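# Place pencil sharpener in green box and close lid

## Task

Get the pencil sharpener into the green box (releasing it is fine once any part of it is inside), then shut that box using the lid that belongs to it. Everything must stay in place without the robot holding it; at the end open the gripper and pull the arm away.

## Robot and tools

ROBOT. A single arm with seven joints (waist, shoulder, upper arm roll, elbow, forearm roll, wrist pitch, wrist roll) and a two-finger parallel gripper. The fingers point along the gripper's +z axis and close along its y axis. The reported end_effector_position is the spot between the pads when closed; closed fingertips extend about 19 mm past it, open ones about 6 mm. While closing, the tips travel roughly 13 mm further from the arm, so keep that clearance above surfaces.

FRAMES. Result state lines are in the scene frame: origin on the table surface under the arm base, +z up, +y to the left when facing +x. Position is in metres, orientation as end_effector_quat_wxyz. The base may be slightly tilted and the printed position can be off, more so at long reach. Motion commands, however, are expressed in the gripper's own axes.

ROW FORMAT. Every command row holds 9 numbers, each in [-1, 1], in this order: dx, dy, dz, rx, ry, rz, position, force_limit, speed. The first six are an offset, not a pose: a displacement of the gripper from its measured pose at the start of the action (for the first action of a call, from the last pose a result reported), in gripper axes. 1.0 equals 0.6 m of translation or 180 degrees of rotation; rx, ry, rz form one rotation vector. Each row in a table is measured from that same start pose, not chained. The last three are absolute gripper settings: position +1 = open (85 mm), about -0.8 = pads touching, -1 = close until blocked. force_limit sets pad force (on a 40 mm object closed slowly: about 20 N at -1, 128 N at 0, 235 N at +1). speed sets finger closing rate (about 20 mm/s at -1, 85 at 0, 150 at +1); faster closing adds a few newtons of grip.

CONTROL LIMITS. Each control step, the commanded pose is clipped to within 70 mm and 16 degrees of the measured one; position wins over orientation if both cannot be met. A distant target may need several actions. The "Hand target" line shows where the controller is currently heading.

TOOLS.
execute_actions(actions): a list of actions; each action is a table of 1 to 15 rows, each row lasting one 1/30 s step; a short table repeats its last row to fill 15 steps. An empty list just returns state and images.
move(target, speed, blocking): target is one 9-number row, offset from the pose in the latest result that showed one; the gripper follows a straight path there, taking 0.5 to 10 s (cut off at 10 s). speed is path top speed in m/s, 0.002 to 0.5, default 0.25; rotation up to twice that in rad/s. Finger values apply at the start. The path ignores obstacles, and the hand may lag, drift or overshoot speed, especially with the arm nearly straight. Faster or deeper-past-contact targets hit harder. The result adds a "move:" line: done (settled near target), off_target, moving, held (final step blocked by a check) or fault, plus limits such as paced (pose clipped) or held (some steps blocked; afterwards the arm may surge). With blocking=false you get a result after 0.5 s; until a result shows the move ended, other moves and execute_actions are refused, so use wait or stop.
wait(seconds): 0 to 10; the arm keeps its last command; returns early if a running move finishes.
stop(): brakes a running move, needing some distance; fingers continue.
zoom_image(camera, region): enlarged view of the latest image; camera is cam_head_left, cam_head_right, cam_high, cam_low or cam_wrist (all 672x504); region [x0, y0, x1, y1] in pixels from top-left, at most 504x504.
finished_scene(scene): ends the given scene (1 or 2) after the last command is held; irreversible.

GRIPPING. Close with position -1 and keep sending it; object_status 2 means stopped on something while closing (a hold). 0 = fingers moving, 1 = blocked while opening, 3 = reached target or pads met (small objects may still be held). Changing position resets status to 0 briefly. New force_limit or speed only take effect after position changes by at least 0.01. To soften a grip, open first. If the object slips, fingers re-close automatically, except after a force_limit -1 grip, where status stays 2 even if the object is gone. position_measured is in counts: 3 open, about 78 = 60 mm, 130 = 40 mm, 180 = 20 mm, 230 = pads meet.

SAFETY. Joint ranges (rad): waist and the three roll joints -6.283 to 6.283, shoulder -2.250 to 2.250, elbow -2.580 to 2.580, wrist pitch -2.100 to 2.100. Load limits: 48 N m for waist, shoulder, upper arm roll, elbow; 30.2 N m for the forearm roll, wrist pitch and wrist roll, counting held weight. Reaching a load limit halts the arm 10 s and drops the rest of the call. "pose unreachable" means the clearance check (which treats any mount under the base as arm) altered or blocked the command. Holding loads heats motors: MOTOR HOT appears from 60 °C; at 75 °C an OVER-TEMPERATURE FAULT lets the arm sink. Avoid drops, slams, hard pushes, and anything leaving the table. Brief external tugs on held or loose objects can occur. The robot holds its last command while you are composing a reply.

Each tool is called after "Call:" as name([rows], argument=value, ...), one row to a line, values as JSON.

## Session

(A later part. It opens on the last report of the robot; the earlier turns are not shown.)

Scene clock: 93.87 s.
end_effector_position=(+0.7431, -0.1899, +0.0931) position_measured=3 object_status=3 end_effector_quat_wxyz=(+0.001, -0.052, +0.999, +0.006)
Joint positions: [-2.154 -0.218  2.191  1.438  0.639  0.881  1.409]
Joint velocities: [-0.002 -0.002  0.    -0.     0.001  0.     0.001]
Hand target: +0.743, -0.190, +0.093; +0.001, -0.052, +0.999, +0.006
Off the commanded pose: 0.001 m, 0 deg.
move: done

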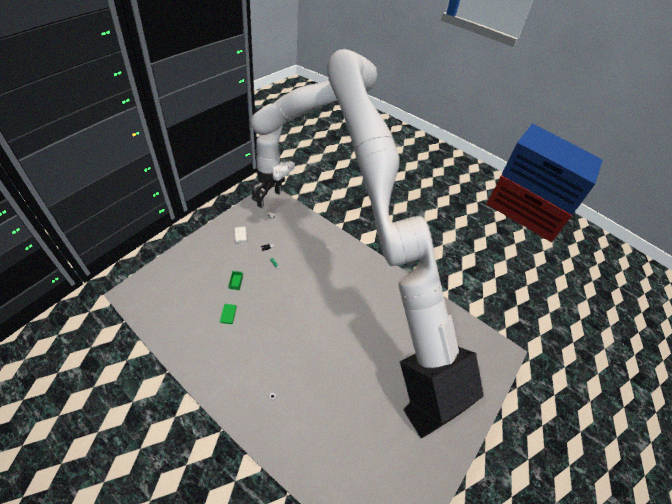

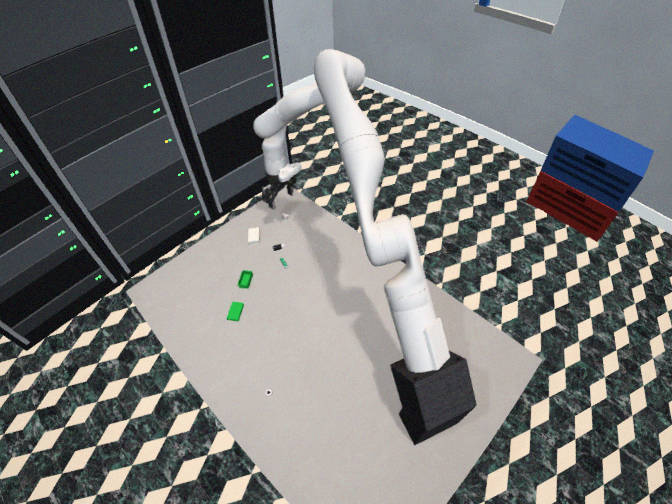

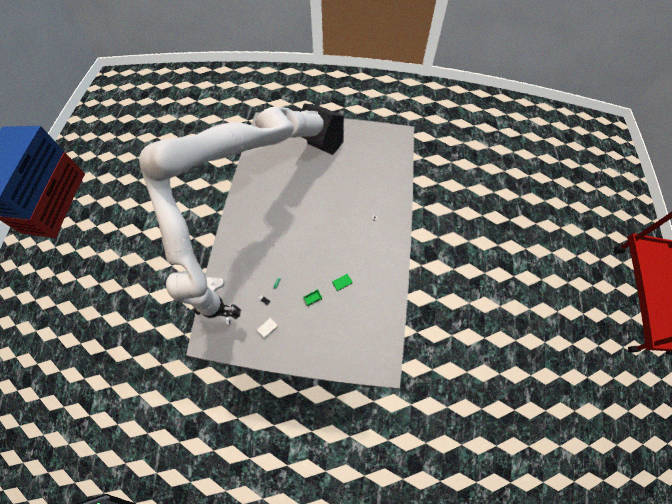

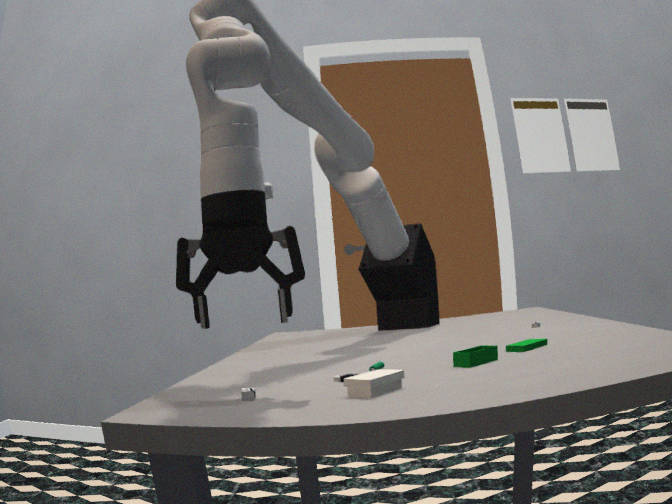

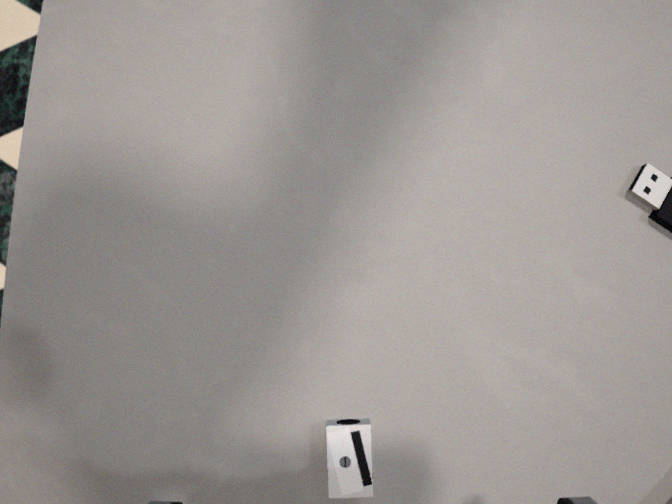

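Call:
move(target=[-0.008,-0.01,0.118,0,0,0,1,0,0], speed=0.06)

Call:
move(target=[0,0,0,0,0,0,-1,-0.6,-0.5])

Call:
move(target=[0,0,-0.12,0,0,0,-1,-0.6,-0.5], speed=0.08)

Scene clock: 104.43 s.
end_effector_position=(+0.7486, -0.1949, +0.0224) position_measured=3 object_status=3 end_effector_quat_wxyz=(+0.001, -0.052, +0.999, +0.006)
Joint positions: [-2.258 -0.374  2.259  1.397  0.803  0.832  1.326]
Joint velocities: [-0.004 -0.006 -0.001  0.     0.001  0.002  0.   ]
Hand target: +0.749, -0.195, +0.022; +0.001, -0.052, +0.999, +0.006
Off the commanded pose: 0.000 m, 0 deg.
move: done

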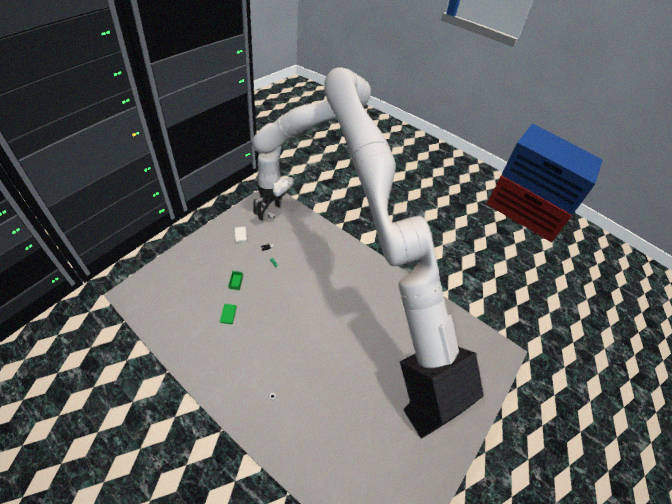

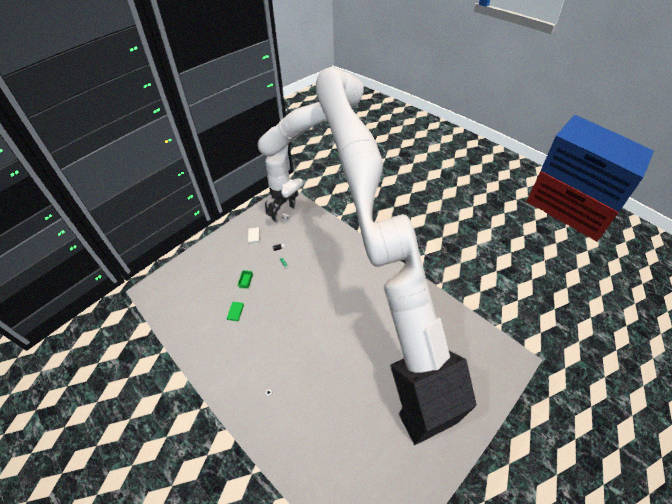

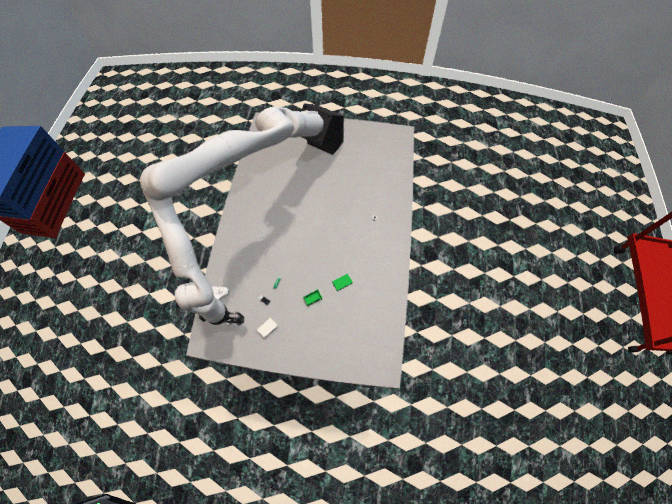

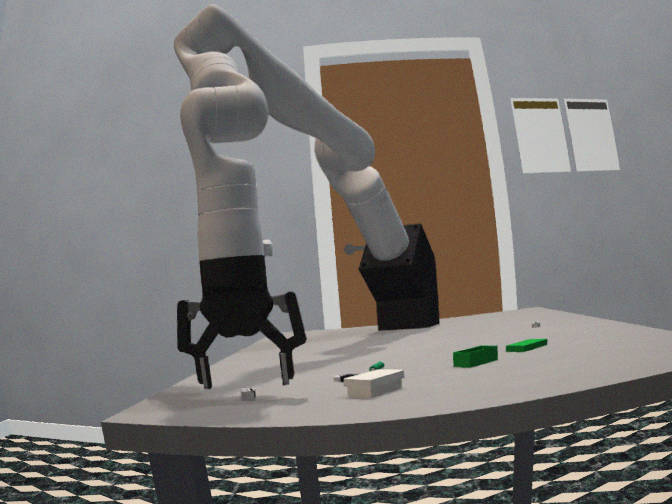

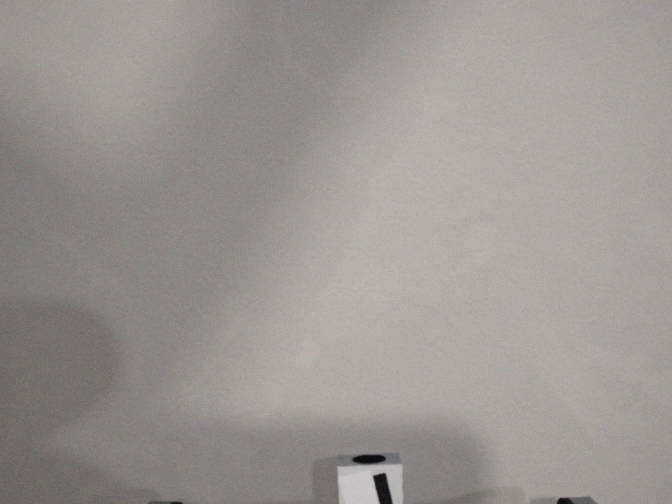

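Scene clock: 106.10 s.
end_effector_position=(+0.7487, -0.1949, +0.0225) position_measured=197 object_status=2 end_effector_quat_wxyz=(+0.001, -0.052, +0.999, +0.006)
Joint positions: [-2.258 -0.374  2.259  1.397  0.803  0.832  1.326]
Joint velocities: [ 0.     0.     0.    -0.     0.    -0.    -0.001]
Hand target: +0.749, -0.195, +0.022; +0.001, -0.052, +0.999, +0.006
Off the commanded pose: 0.000 m, 0 deg.
move: done

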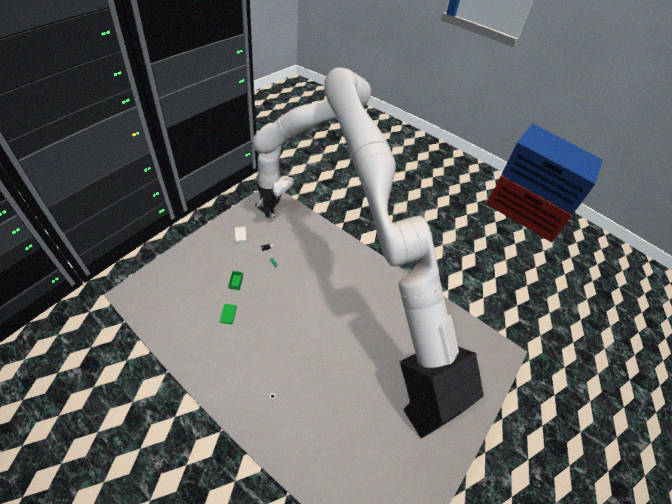

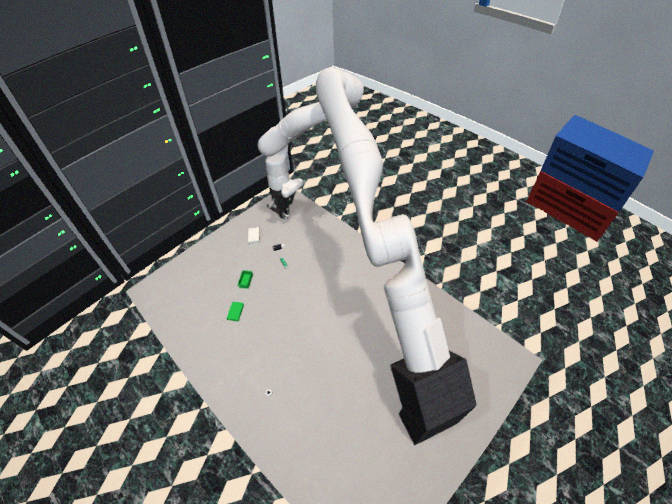

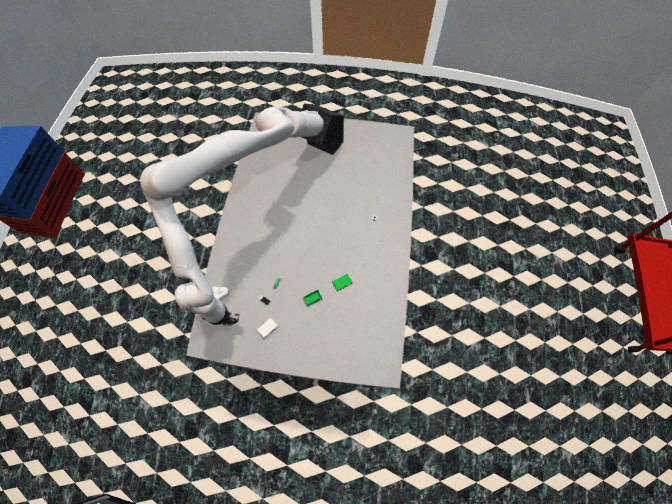

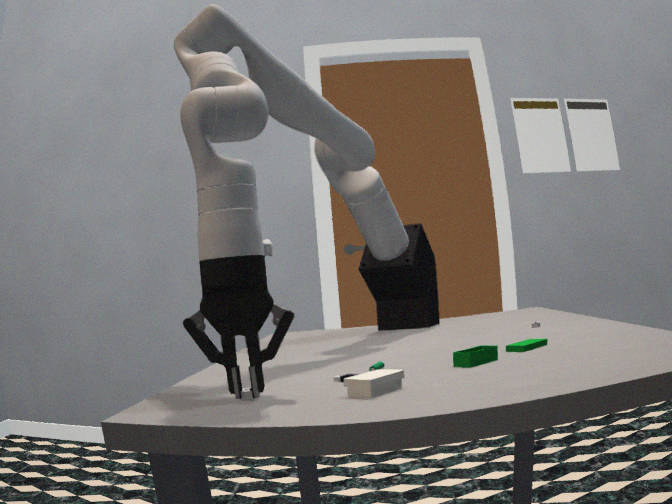

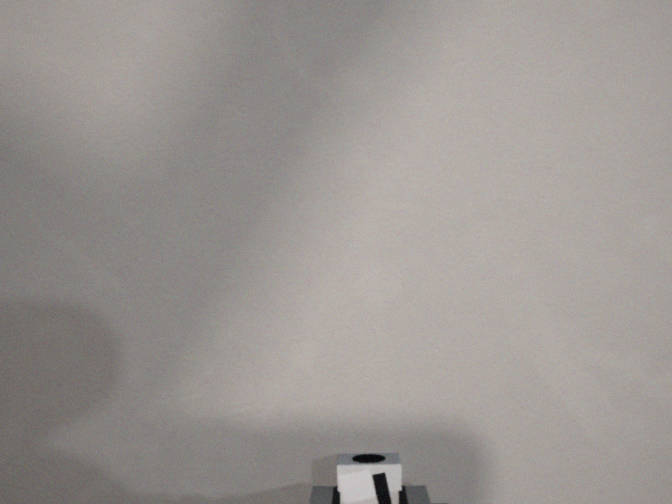

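Scene clock: 107.33 s.
end_effector_position=(+0.7486, -0.1953, +0.0944) position_measured=197 object_status=2 end_effector_quat_wxyz=(+0.001, -0.052, +0.999, +0.006)
Joint positions: [-2.153 -0.227  2.188  1.41   0.636  0.899  1.426]
Joint velocities: [ 0.004  0.006  0.002 -0.001 -0.002 -0.001  0.002]
Hand target: +0.749, -0.196, +0.095; +0.001, -0.052, +0.999, +0.006
Off the commanded pose: 0.000 m, 0 deg.
move: done

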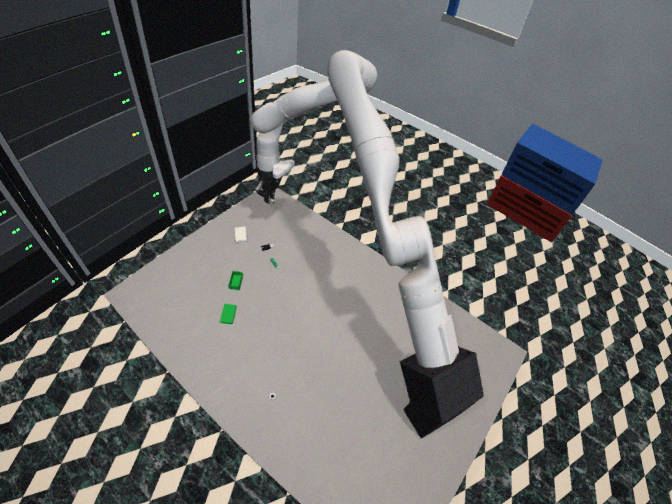

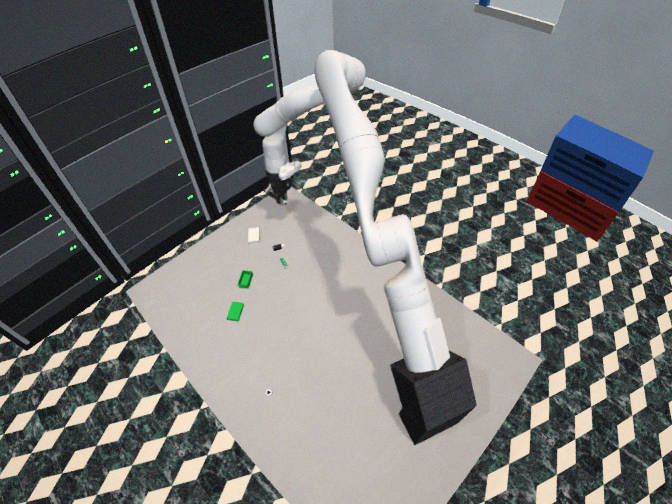

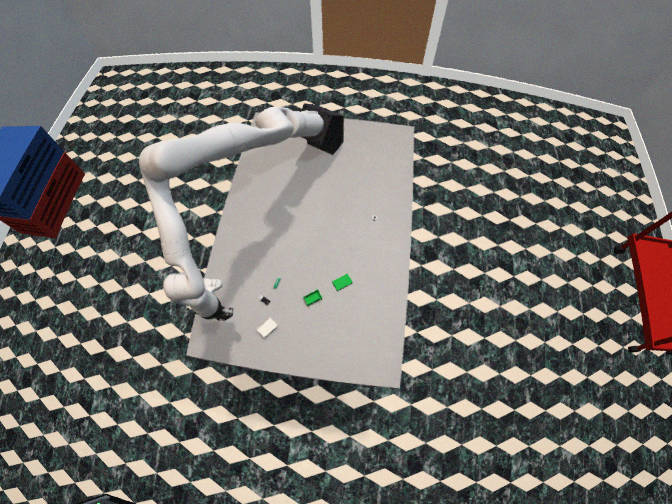

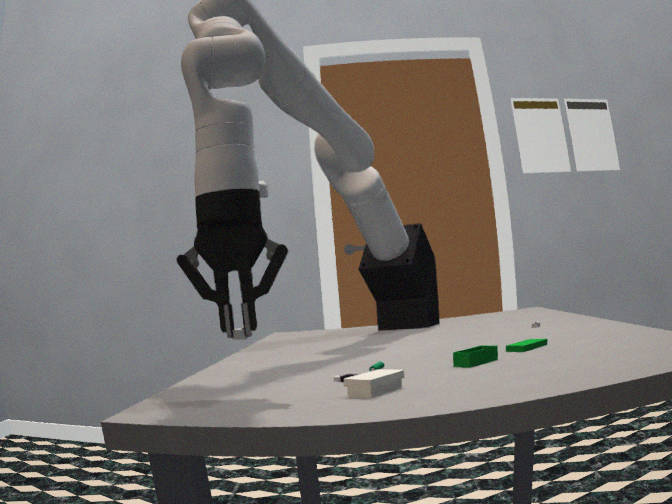

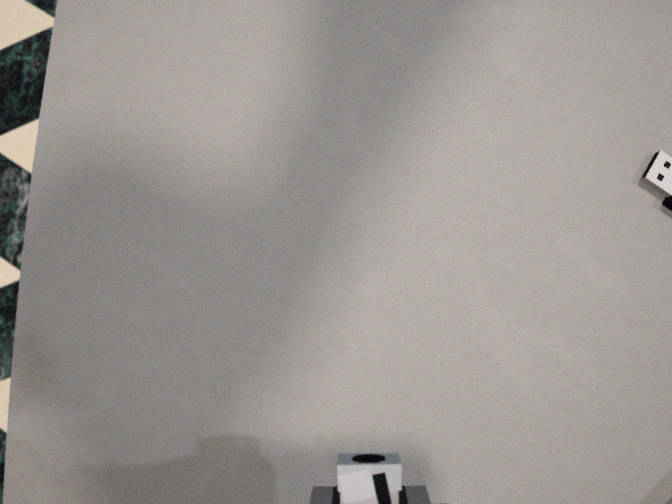

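Call:
move(target=[0.17,0.486,0,0,0,0.333,-1,-0.6,-0.5], speed=0.2)

Call:
move(target=[0,0,0.07,0,0,0,-1,-0.6,-0.5], speed=0.06)

Call:
zoom_image(camera="cam_low", region=[380,260,560,400])

Scene clock: 117.20 s.
end_effector_position=(+0.6157, +0.0823, +0.0972) position_measured=197 object_status=2 end_effector_quat_wxyz=(-0.002, +0.454, +0.891, +0.005)
Joint positions: [-2.93  -0.315  2.315  1.857  1.203  1.025 -0.729]
Joint velocities: [-0.011 -0.009 -0.007  0.     0.004  0.005 -0.007]
Hand target: +0.615, +0.083, +0.097; -0.003, +0.454, +0.891, +0.005
Off the commanded pose: 0.002 m, 0 deg.
move: done

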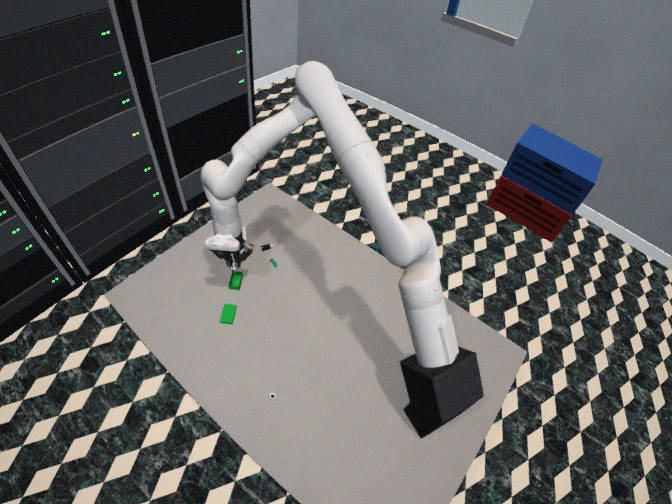

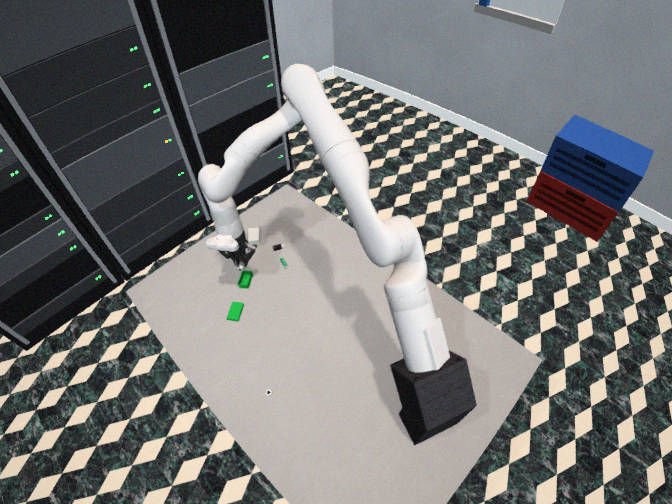

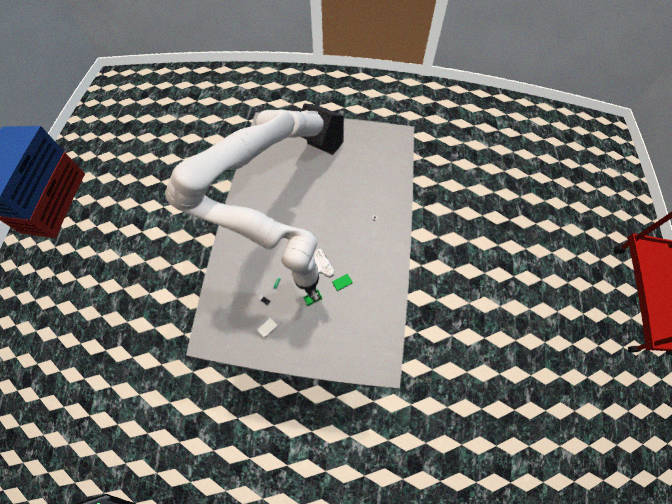

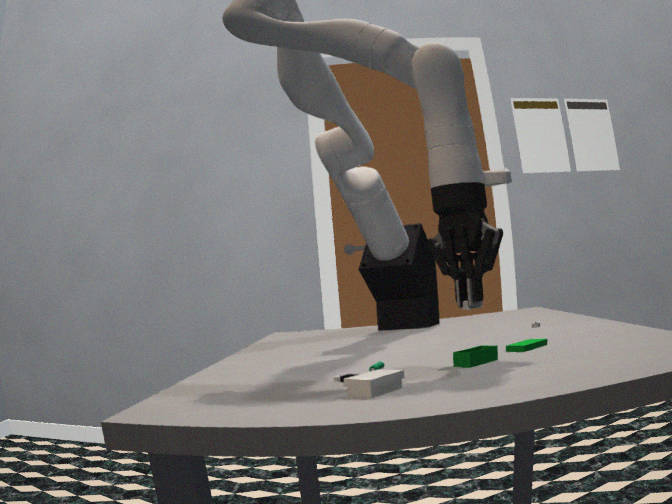

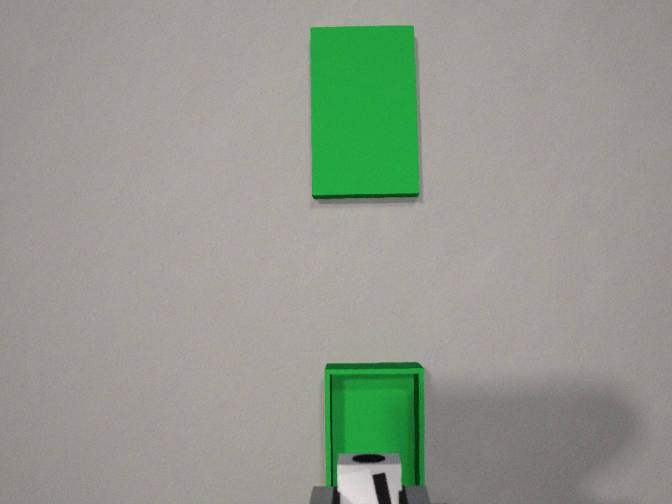

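Scene clock: 118.20 s.
end_effector_position=(+0.6160, +0.0826, +0.0553) position_measured=197 object_status=2 end_effector_quat_wxyz=(-0.002, +0.454, +0.891, +0.005)
Joint positions: [-2.925 -0.399  2.354  1.854  1.302  0.986 -0.78 ]
Joint velocities: [-0.002 -0.005  0.001 -0.001  0.001 -0.002 -0.001]
Hand target: +0.616, +0.083, +0.055; -0.002, +0.454, +0.891, +0.005
Off the commanded pose: 0.000 m, 0 deg.
move: done

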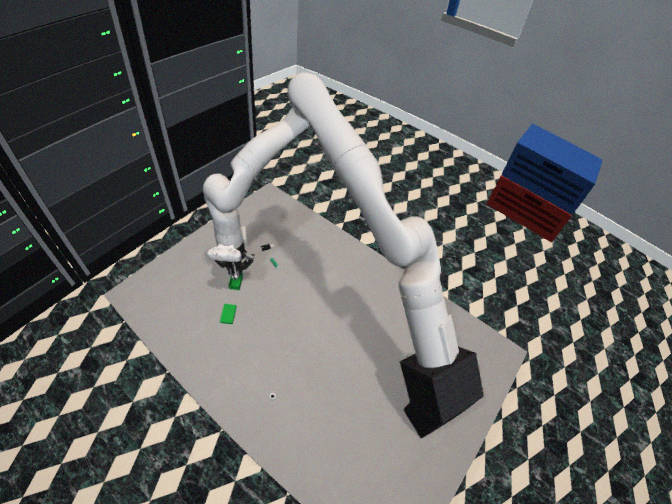

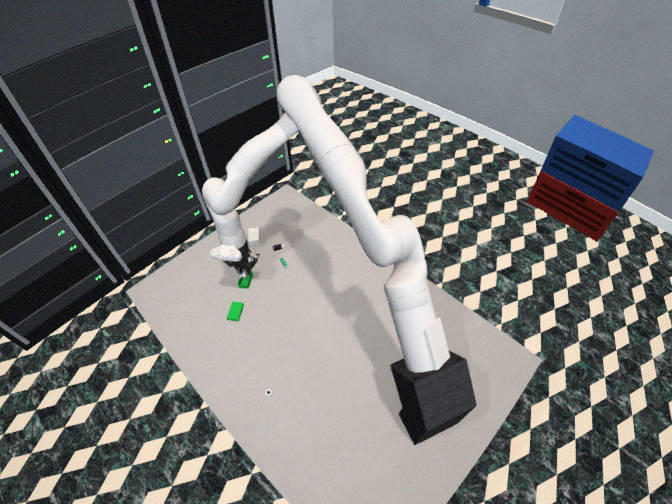

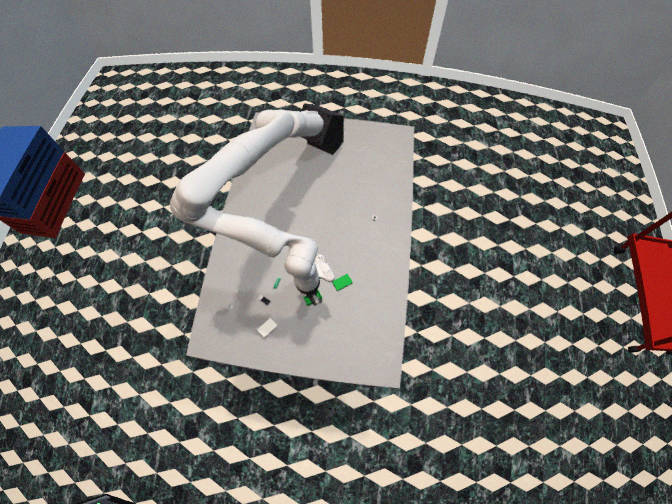

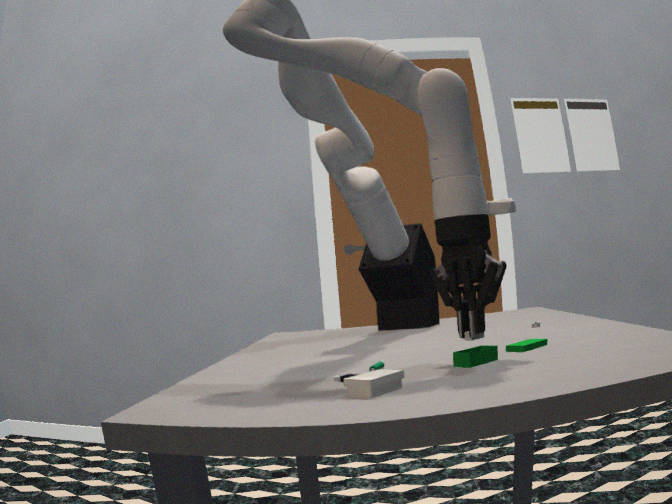

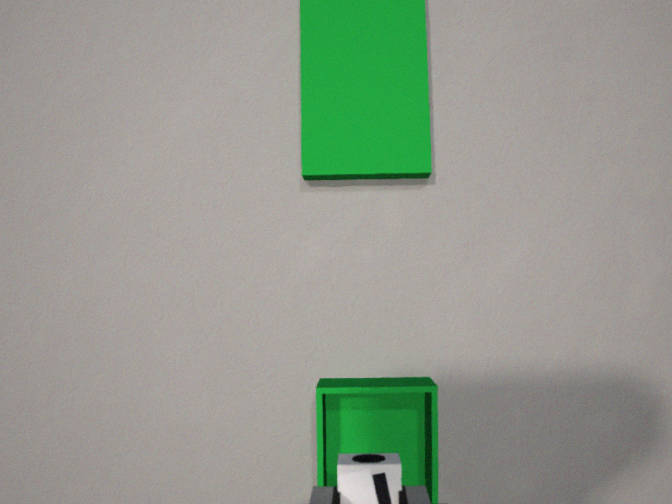

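Region (380, 260, 560, 400) of cam_low's 672x504 image, scaled by 2.800, with more detail than that image has.

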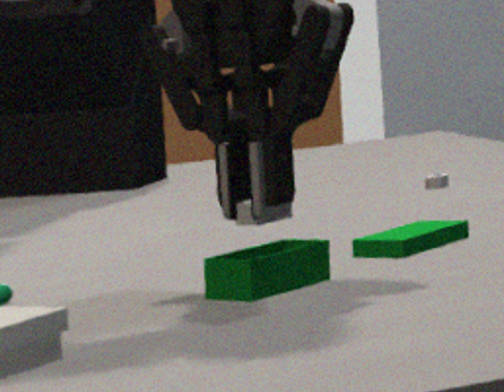

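Call:
move(target=[0,0.003,0.02,0,0,0,-1,-0.6,-0.5], speed=0.03)

Call:
move(target=[0,0,0,0,0,0,1,0,-0.5])

Call:
move(target=[0.2,0,-0.04,0,0,0,1,0,0], speed=0.1)

Scene clock: 125.07 s.
end_effector_position=(+0.6176, +0.0836, +0.0435) position_measured=197 object_status=2 end_effector_quat_wxyz=(-0.002, +0.454, +0.891, +0.005)
Joint positions: [-2.926 -0.425  2.365  1.844  1.328  0.979 -0.79 ]
Joint velocities: [-0.001 -0.004  0.001 -0.001  0.001 -0.    -0.002]
Hand target: +0.617, +0.084, +0.043; -0.002, +0.454, +0.891, +0.005
Off the commanded pose: 0.000 m, 0 deg.
move: done

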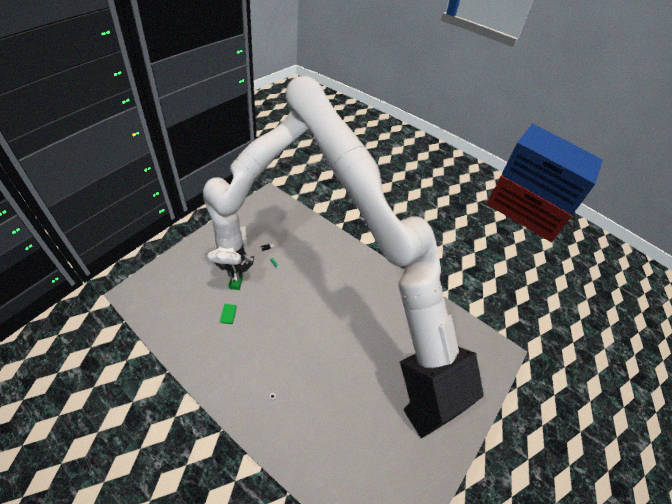

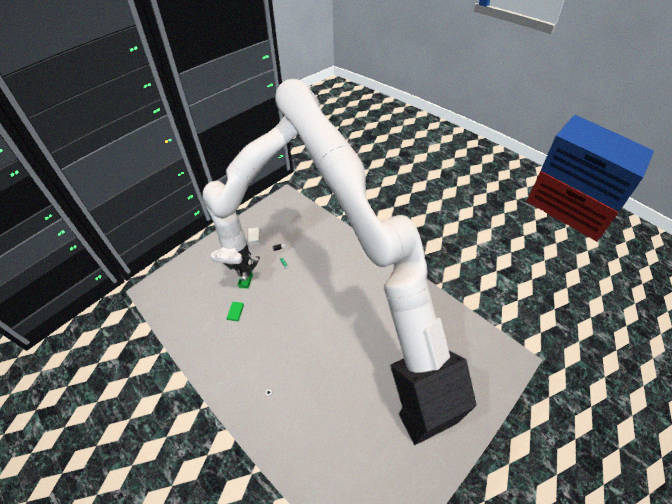

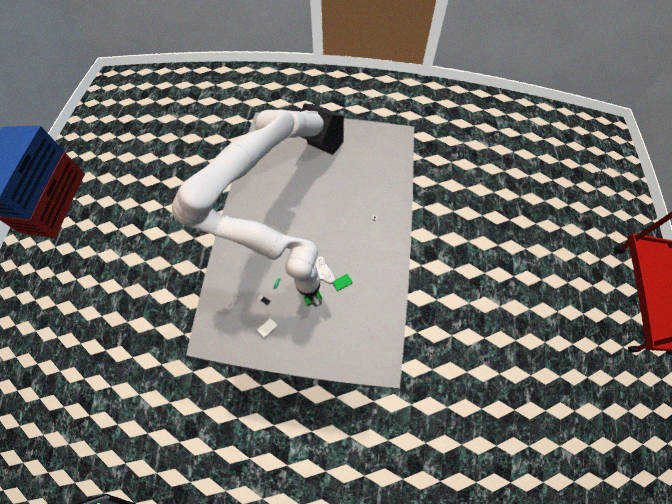

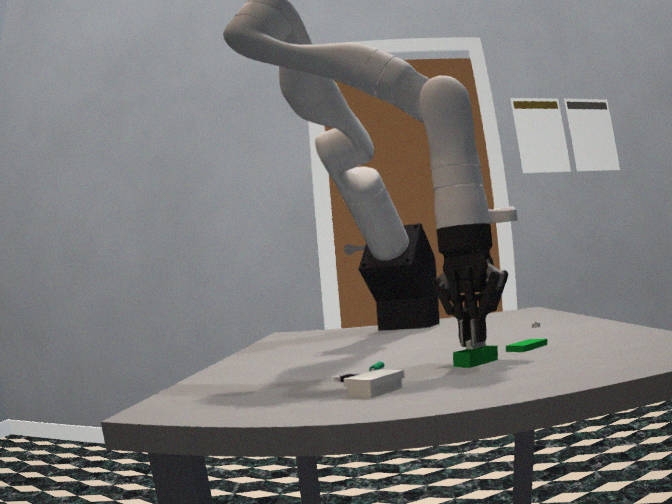

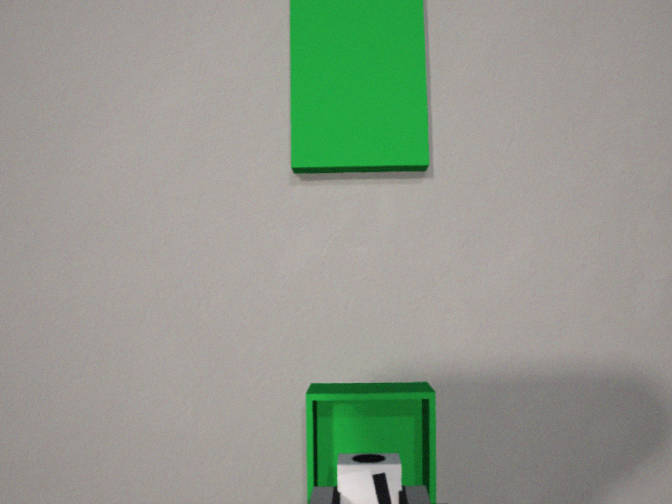

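Scene clock: 126.80 s.
end_effector_position=(+0.6176, +0.0836, +0.0435) position_measured=3 object_status=0 end_effector_quat_wxyz=(-0.002, +0.454, +0.891, +0.005)
Joint positions: [-2.926 -0.425  2.365  1.844  1.328  0.979 -0.79 ]
Joint velocities: [ 0.     0.002 -0.001  0.001 -0.    -0.    -0.001]
Hand target: +0.618, +0.084, +0.043; -0.002, +0.454, +0.891, +0.005
Off the commanded pose: 0.000 m, 0 deg.
move: done

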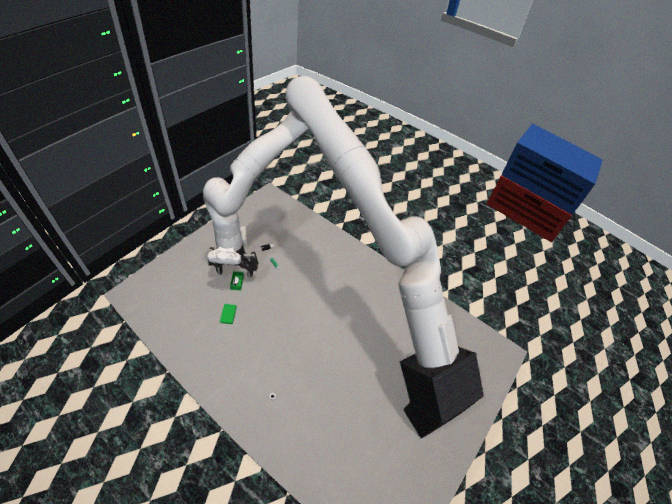

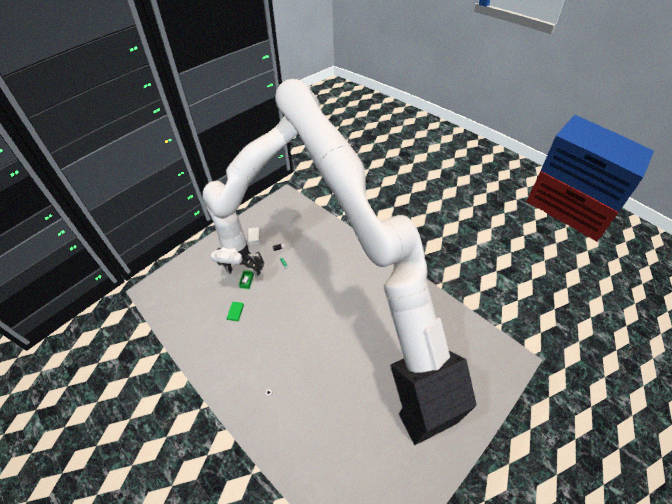

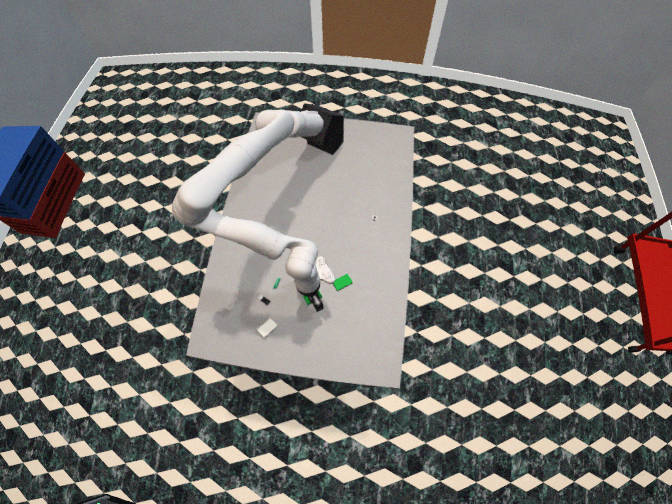

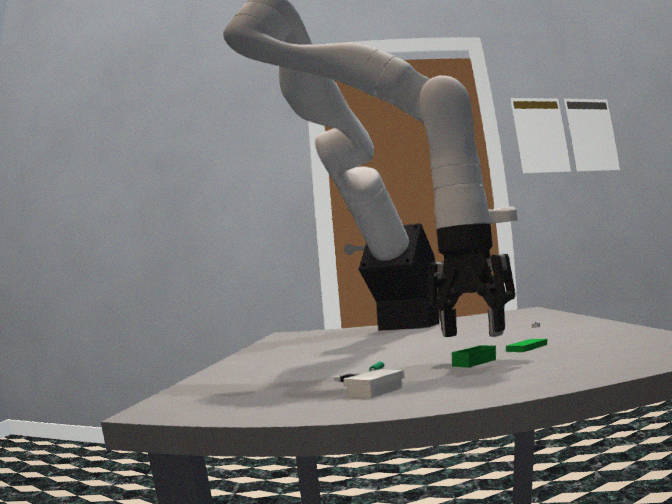

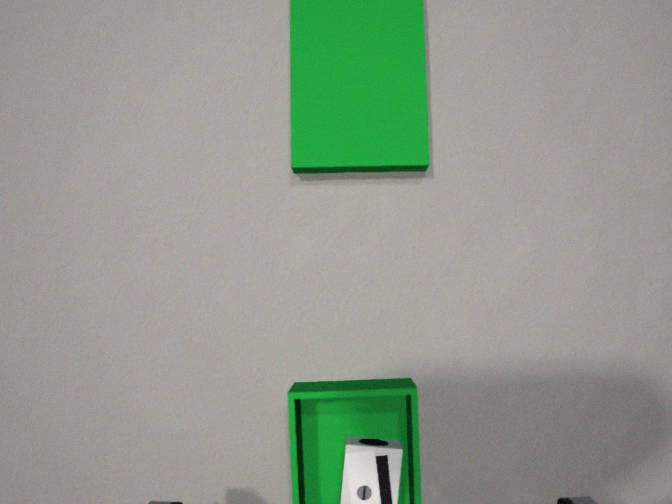

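Scene clock: 128.37 s.
end_effector_position=(+0.5470, +0.1797, +0.0682) position_measured=3 object_status=3 end_effector_quat_wxyz=(-0.002, +0.454, +0.891, +0.004)
Joint positions: [-3.212 -0.549  2.368  1.906  1.401  1.164 -1.117]
Joint velocities: [-0.006 -0.005 -0.004 -0.002 -0.001  0.003 -0.001]
Hand target: +0.547, +0.180, +0.068; -0.002, +0.454, +0.891, +0.004
Off the commanded pose: 0.001 m, 0 deg.
move: done

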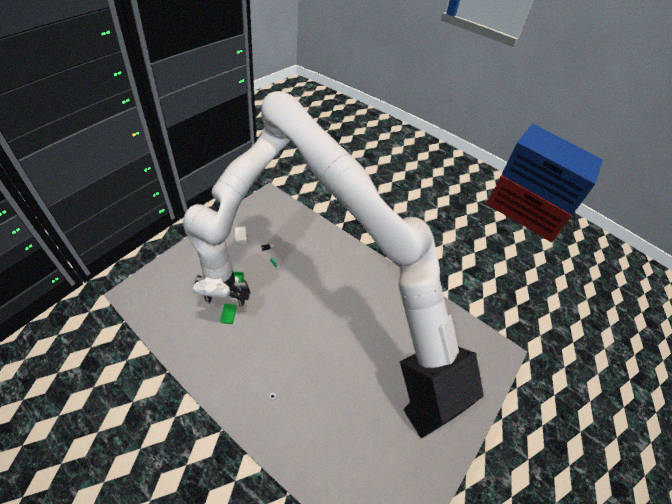

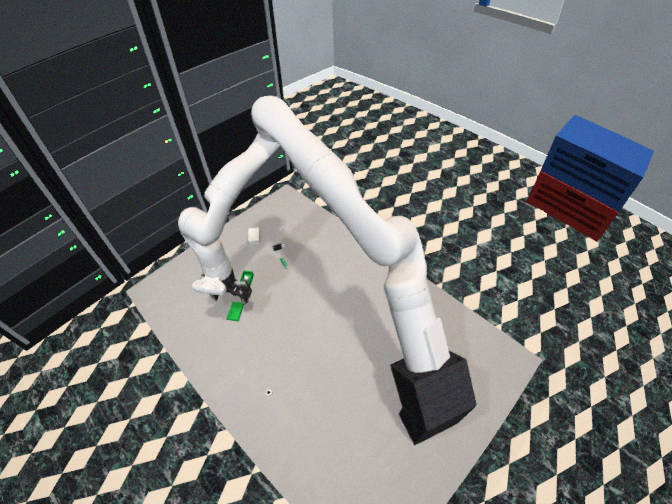

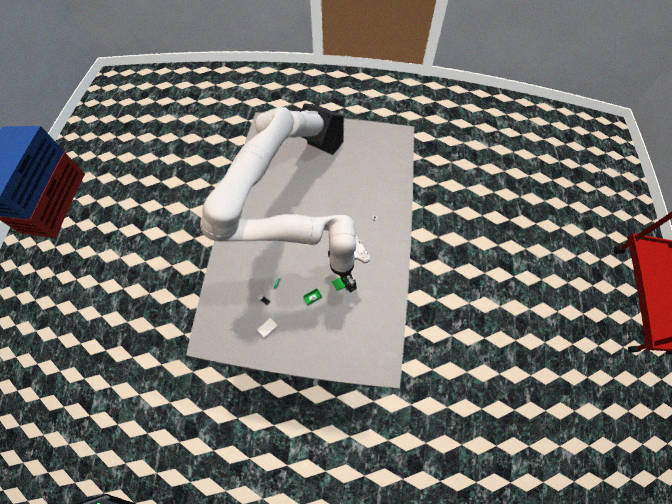

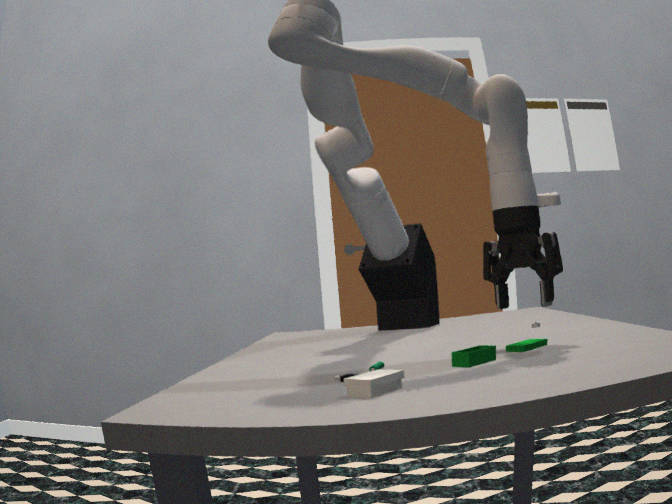

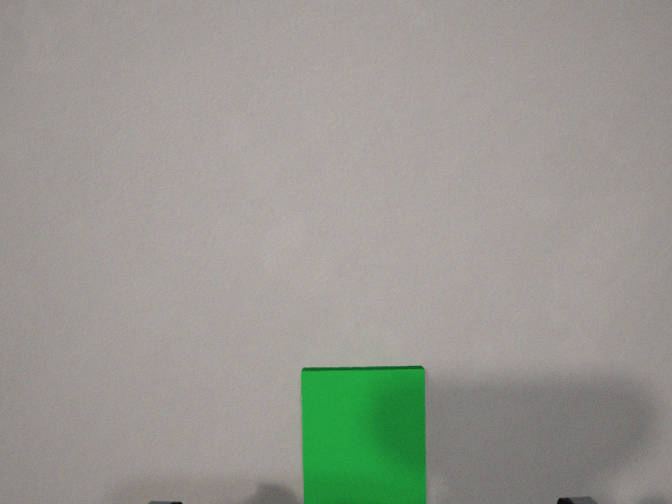

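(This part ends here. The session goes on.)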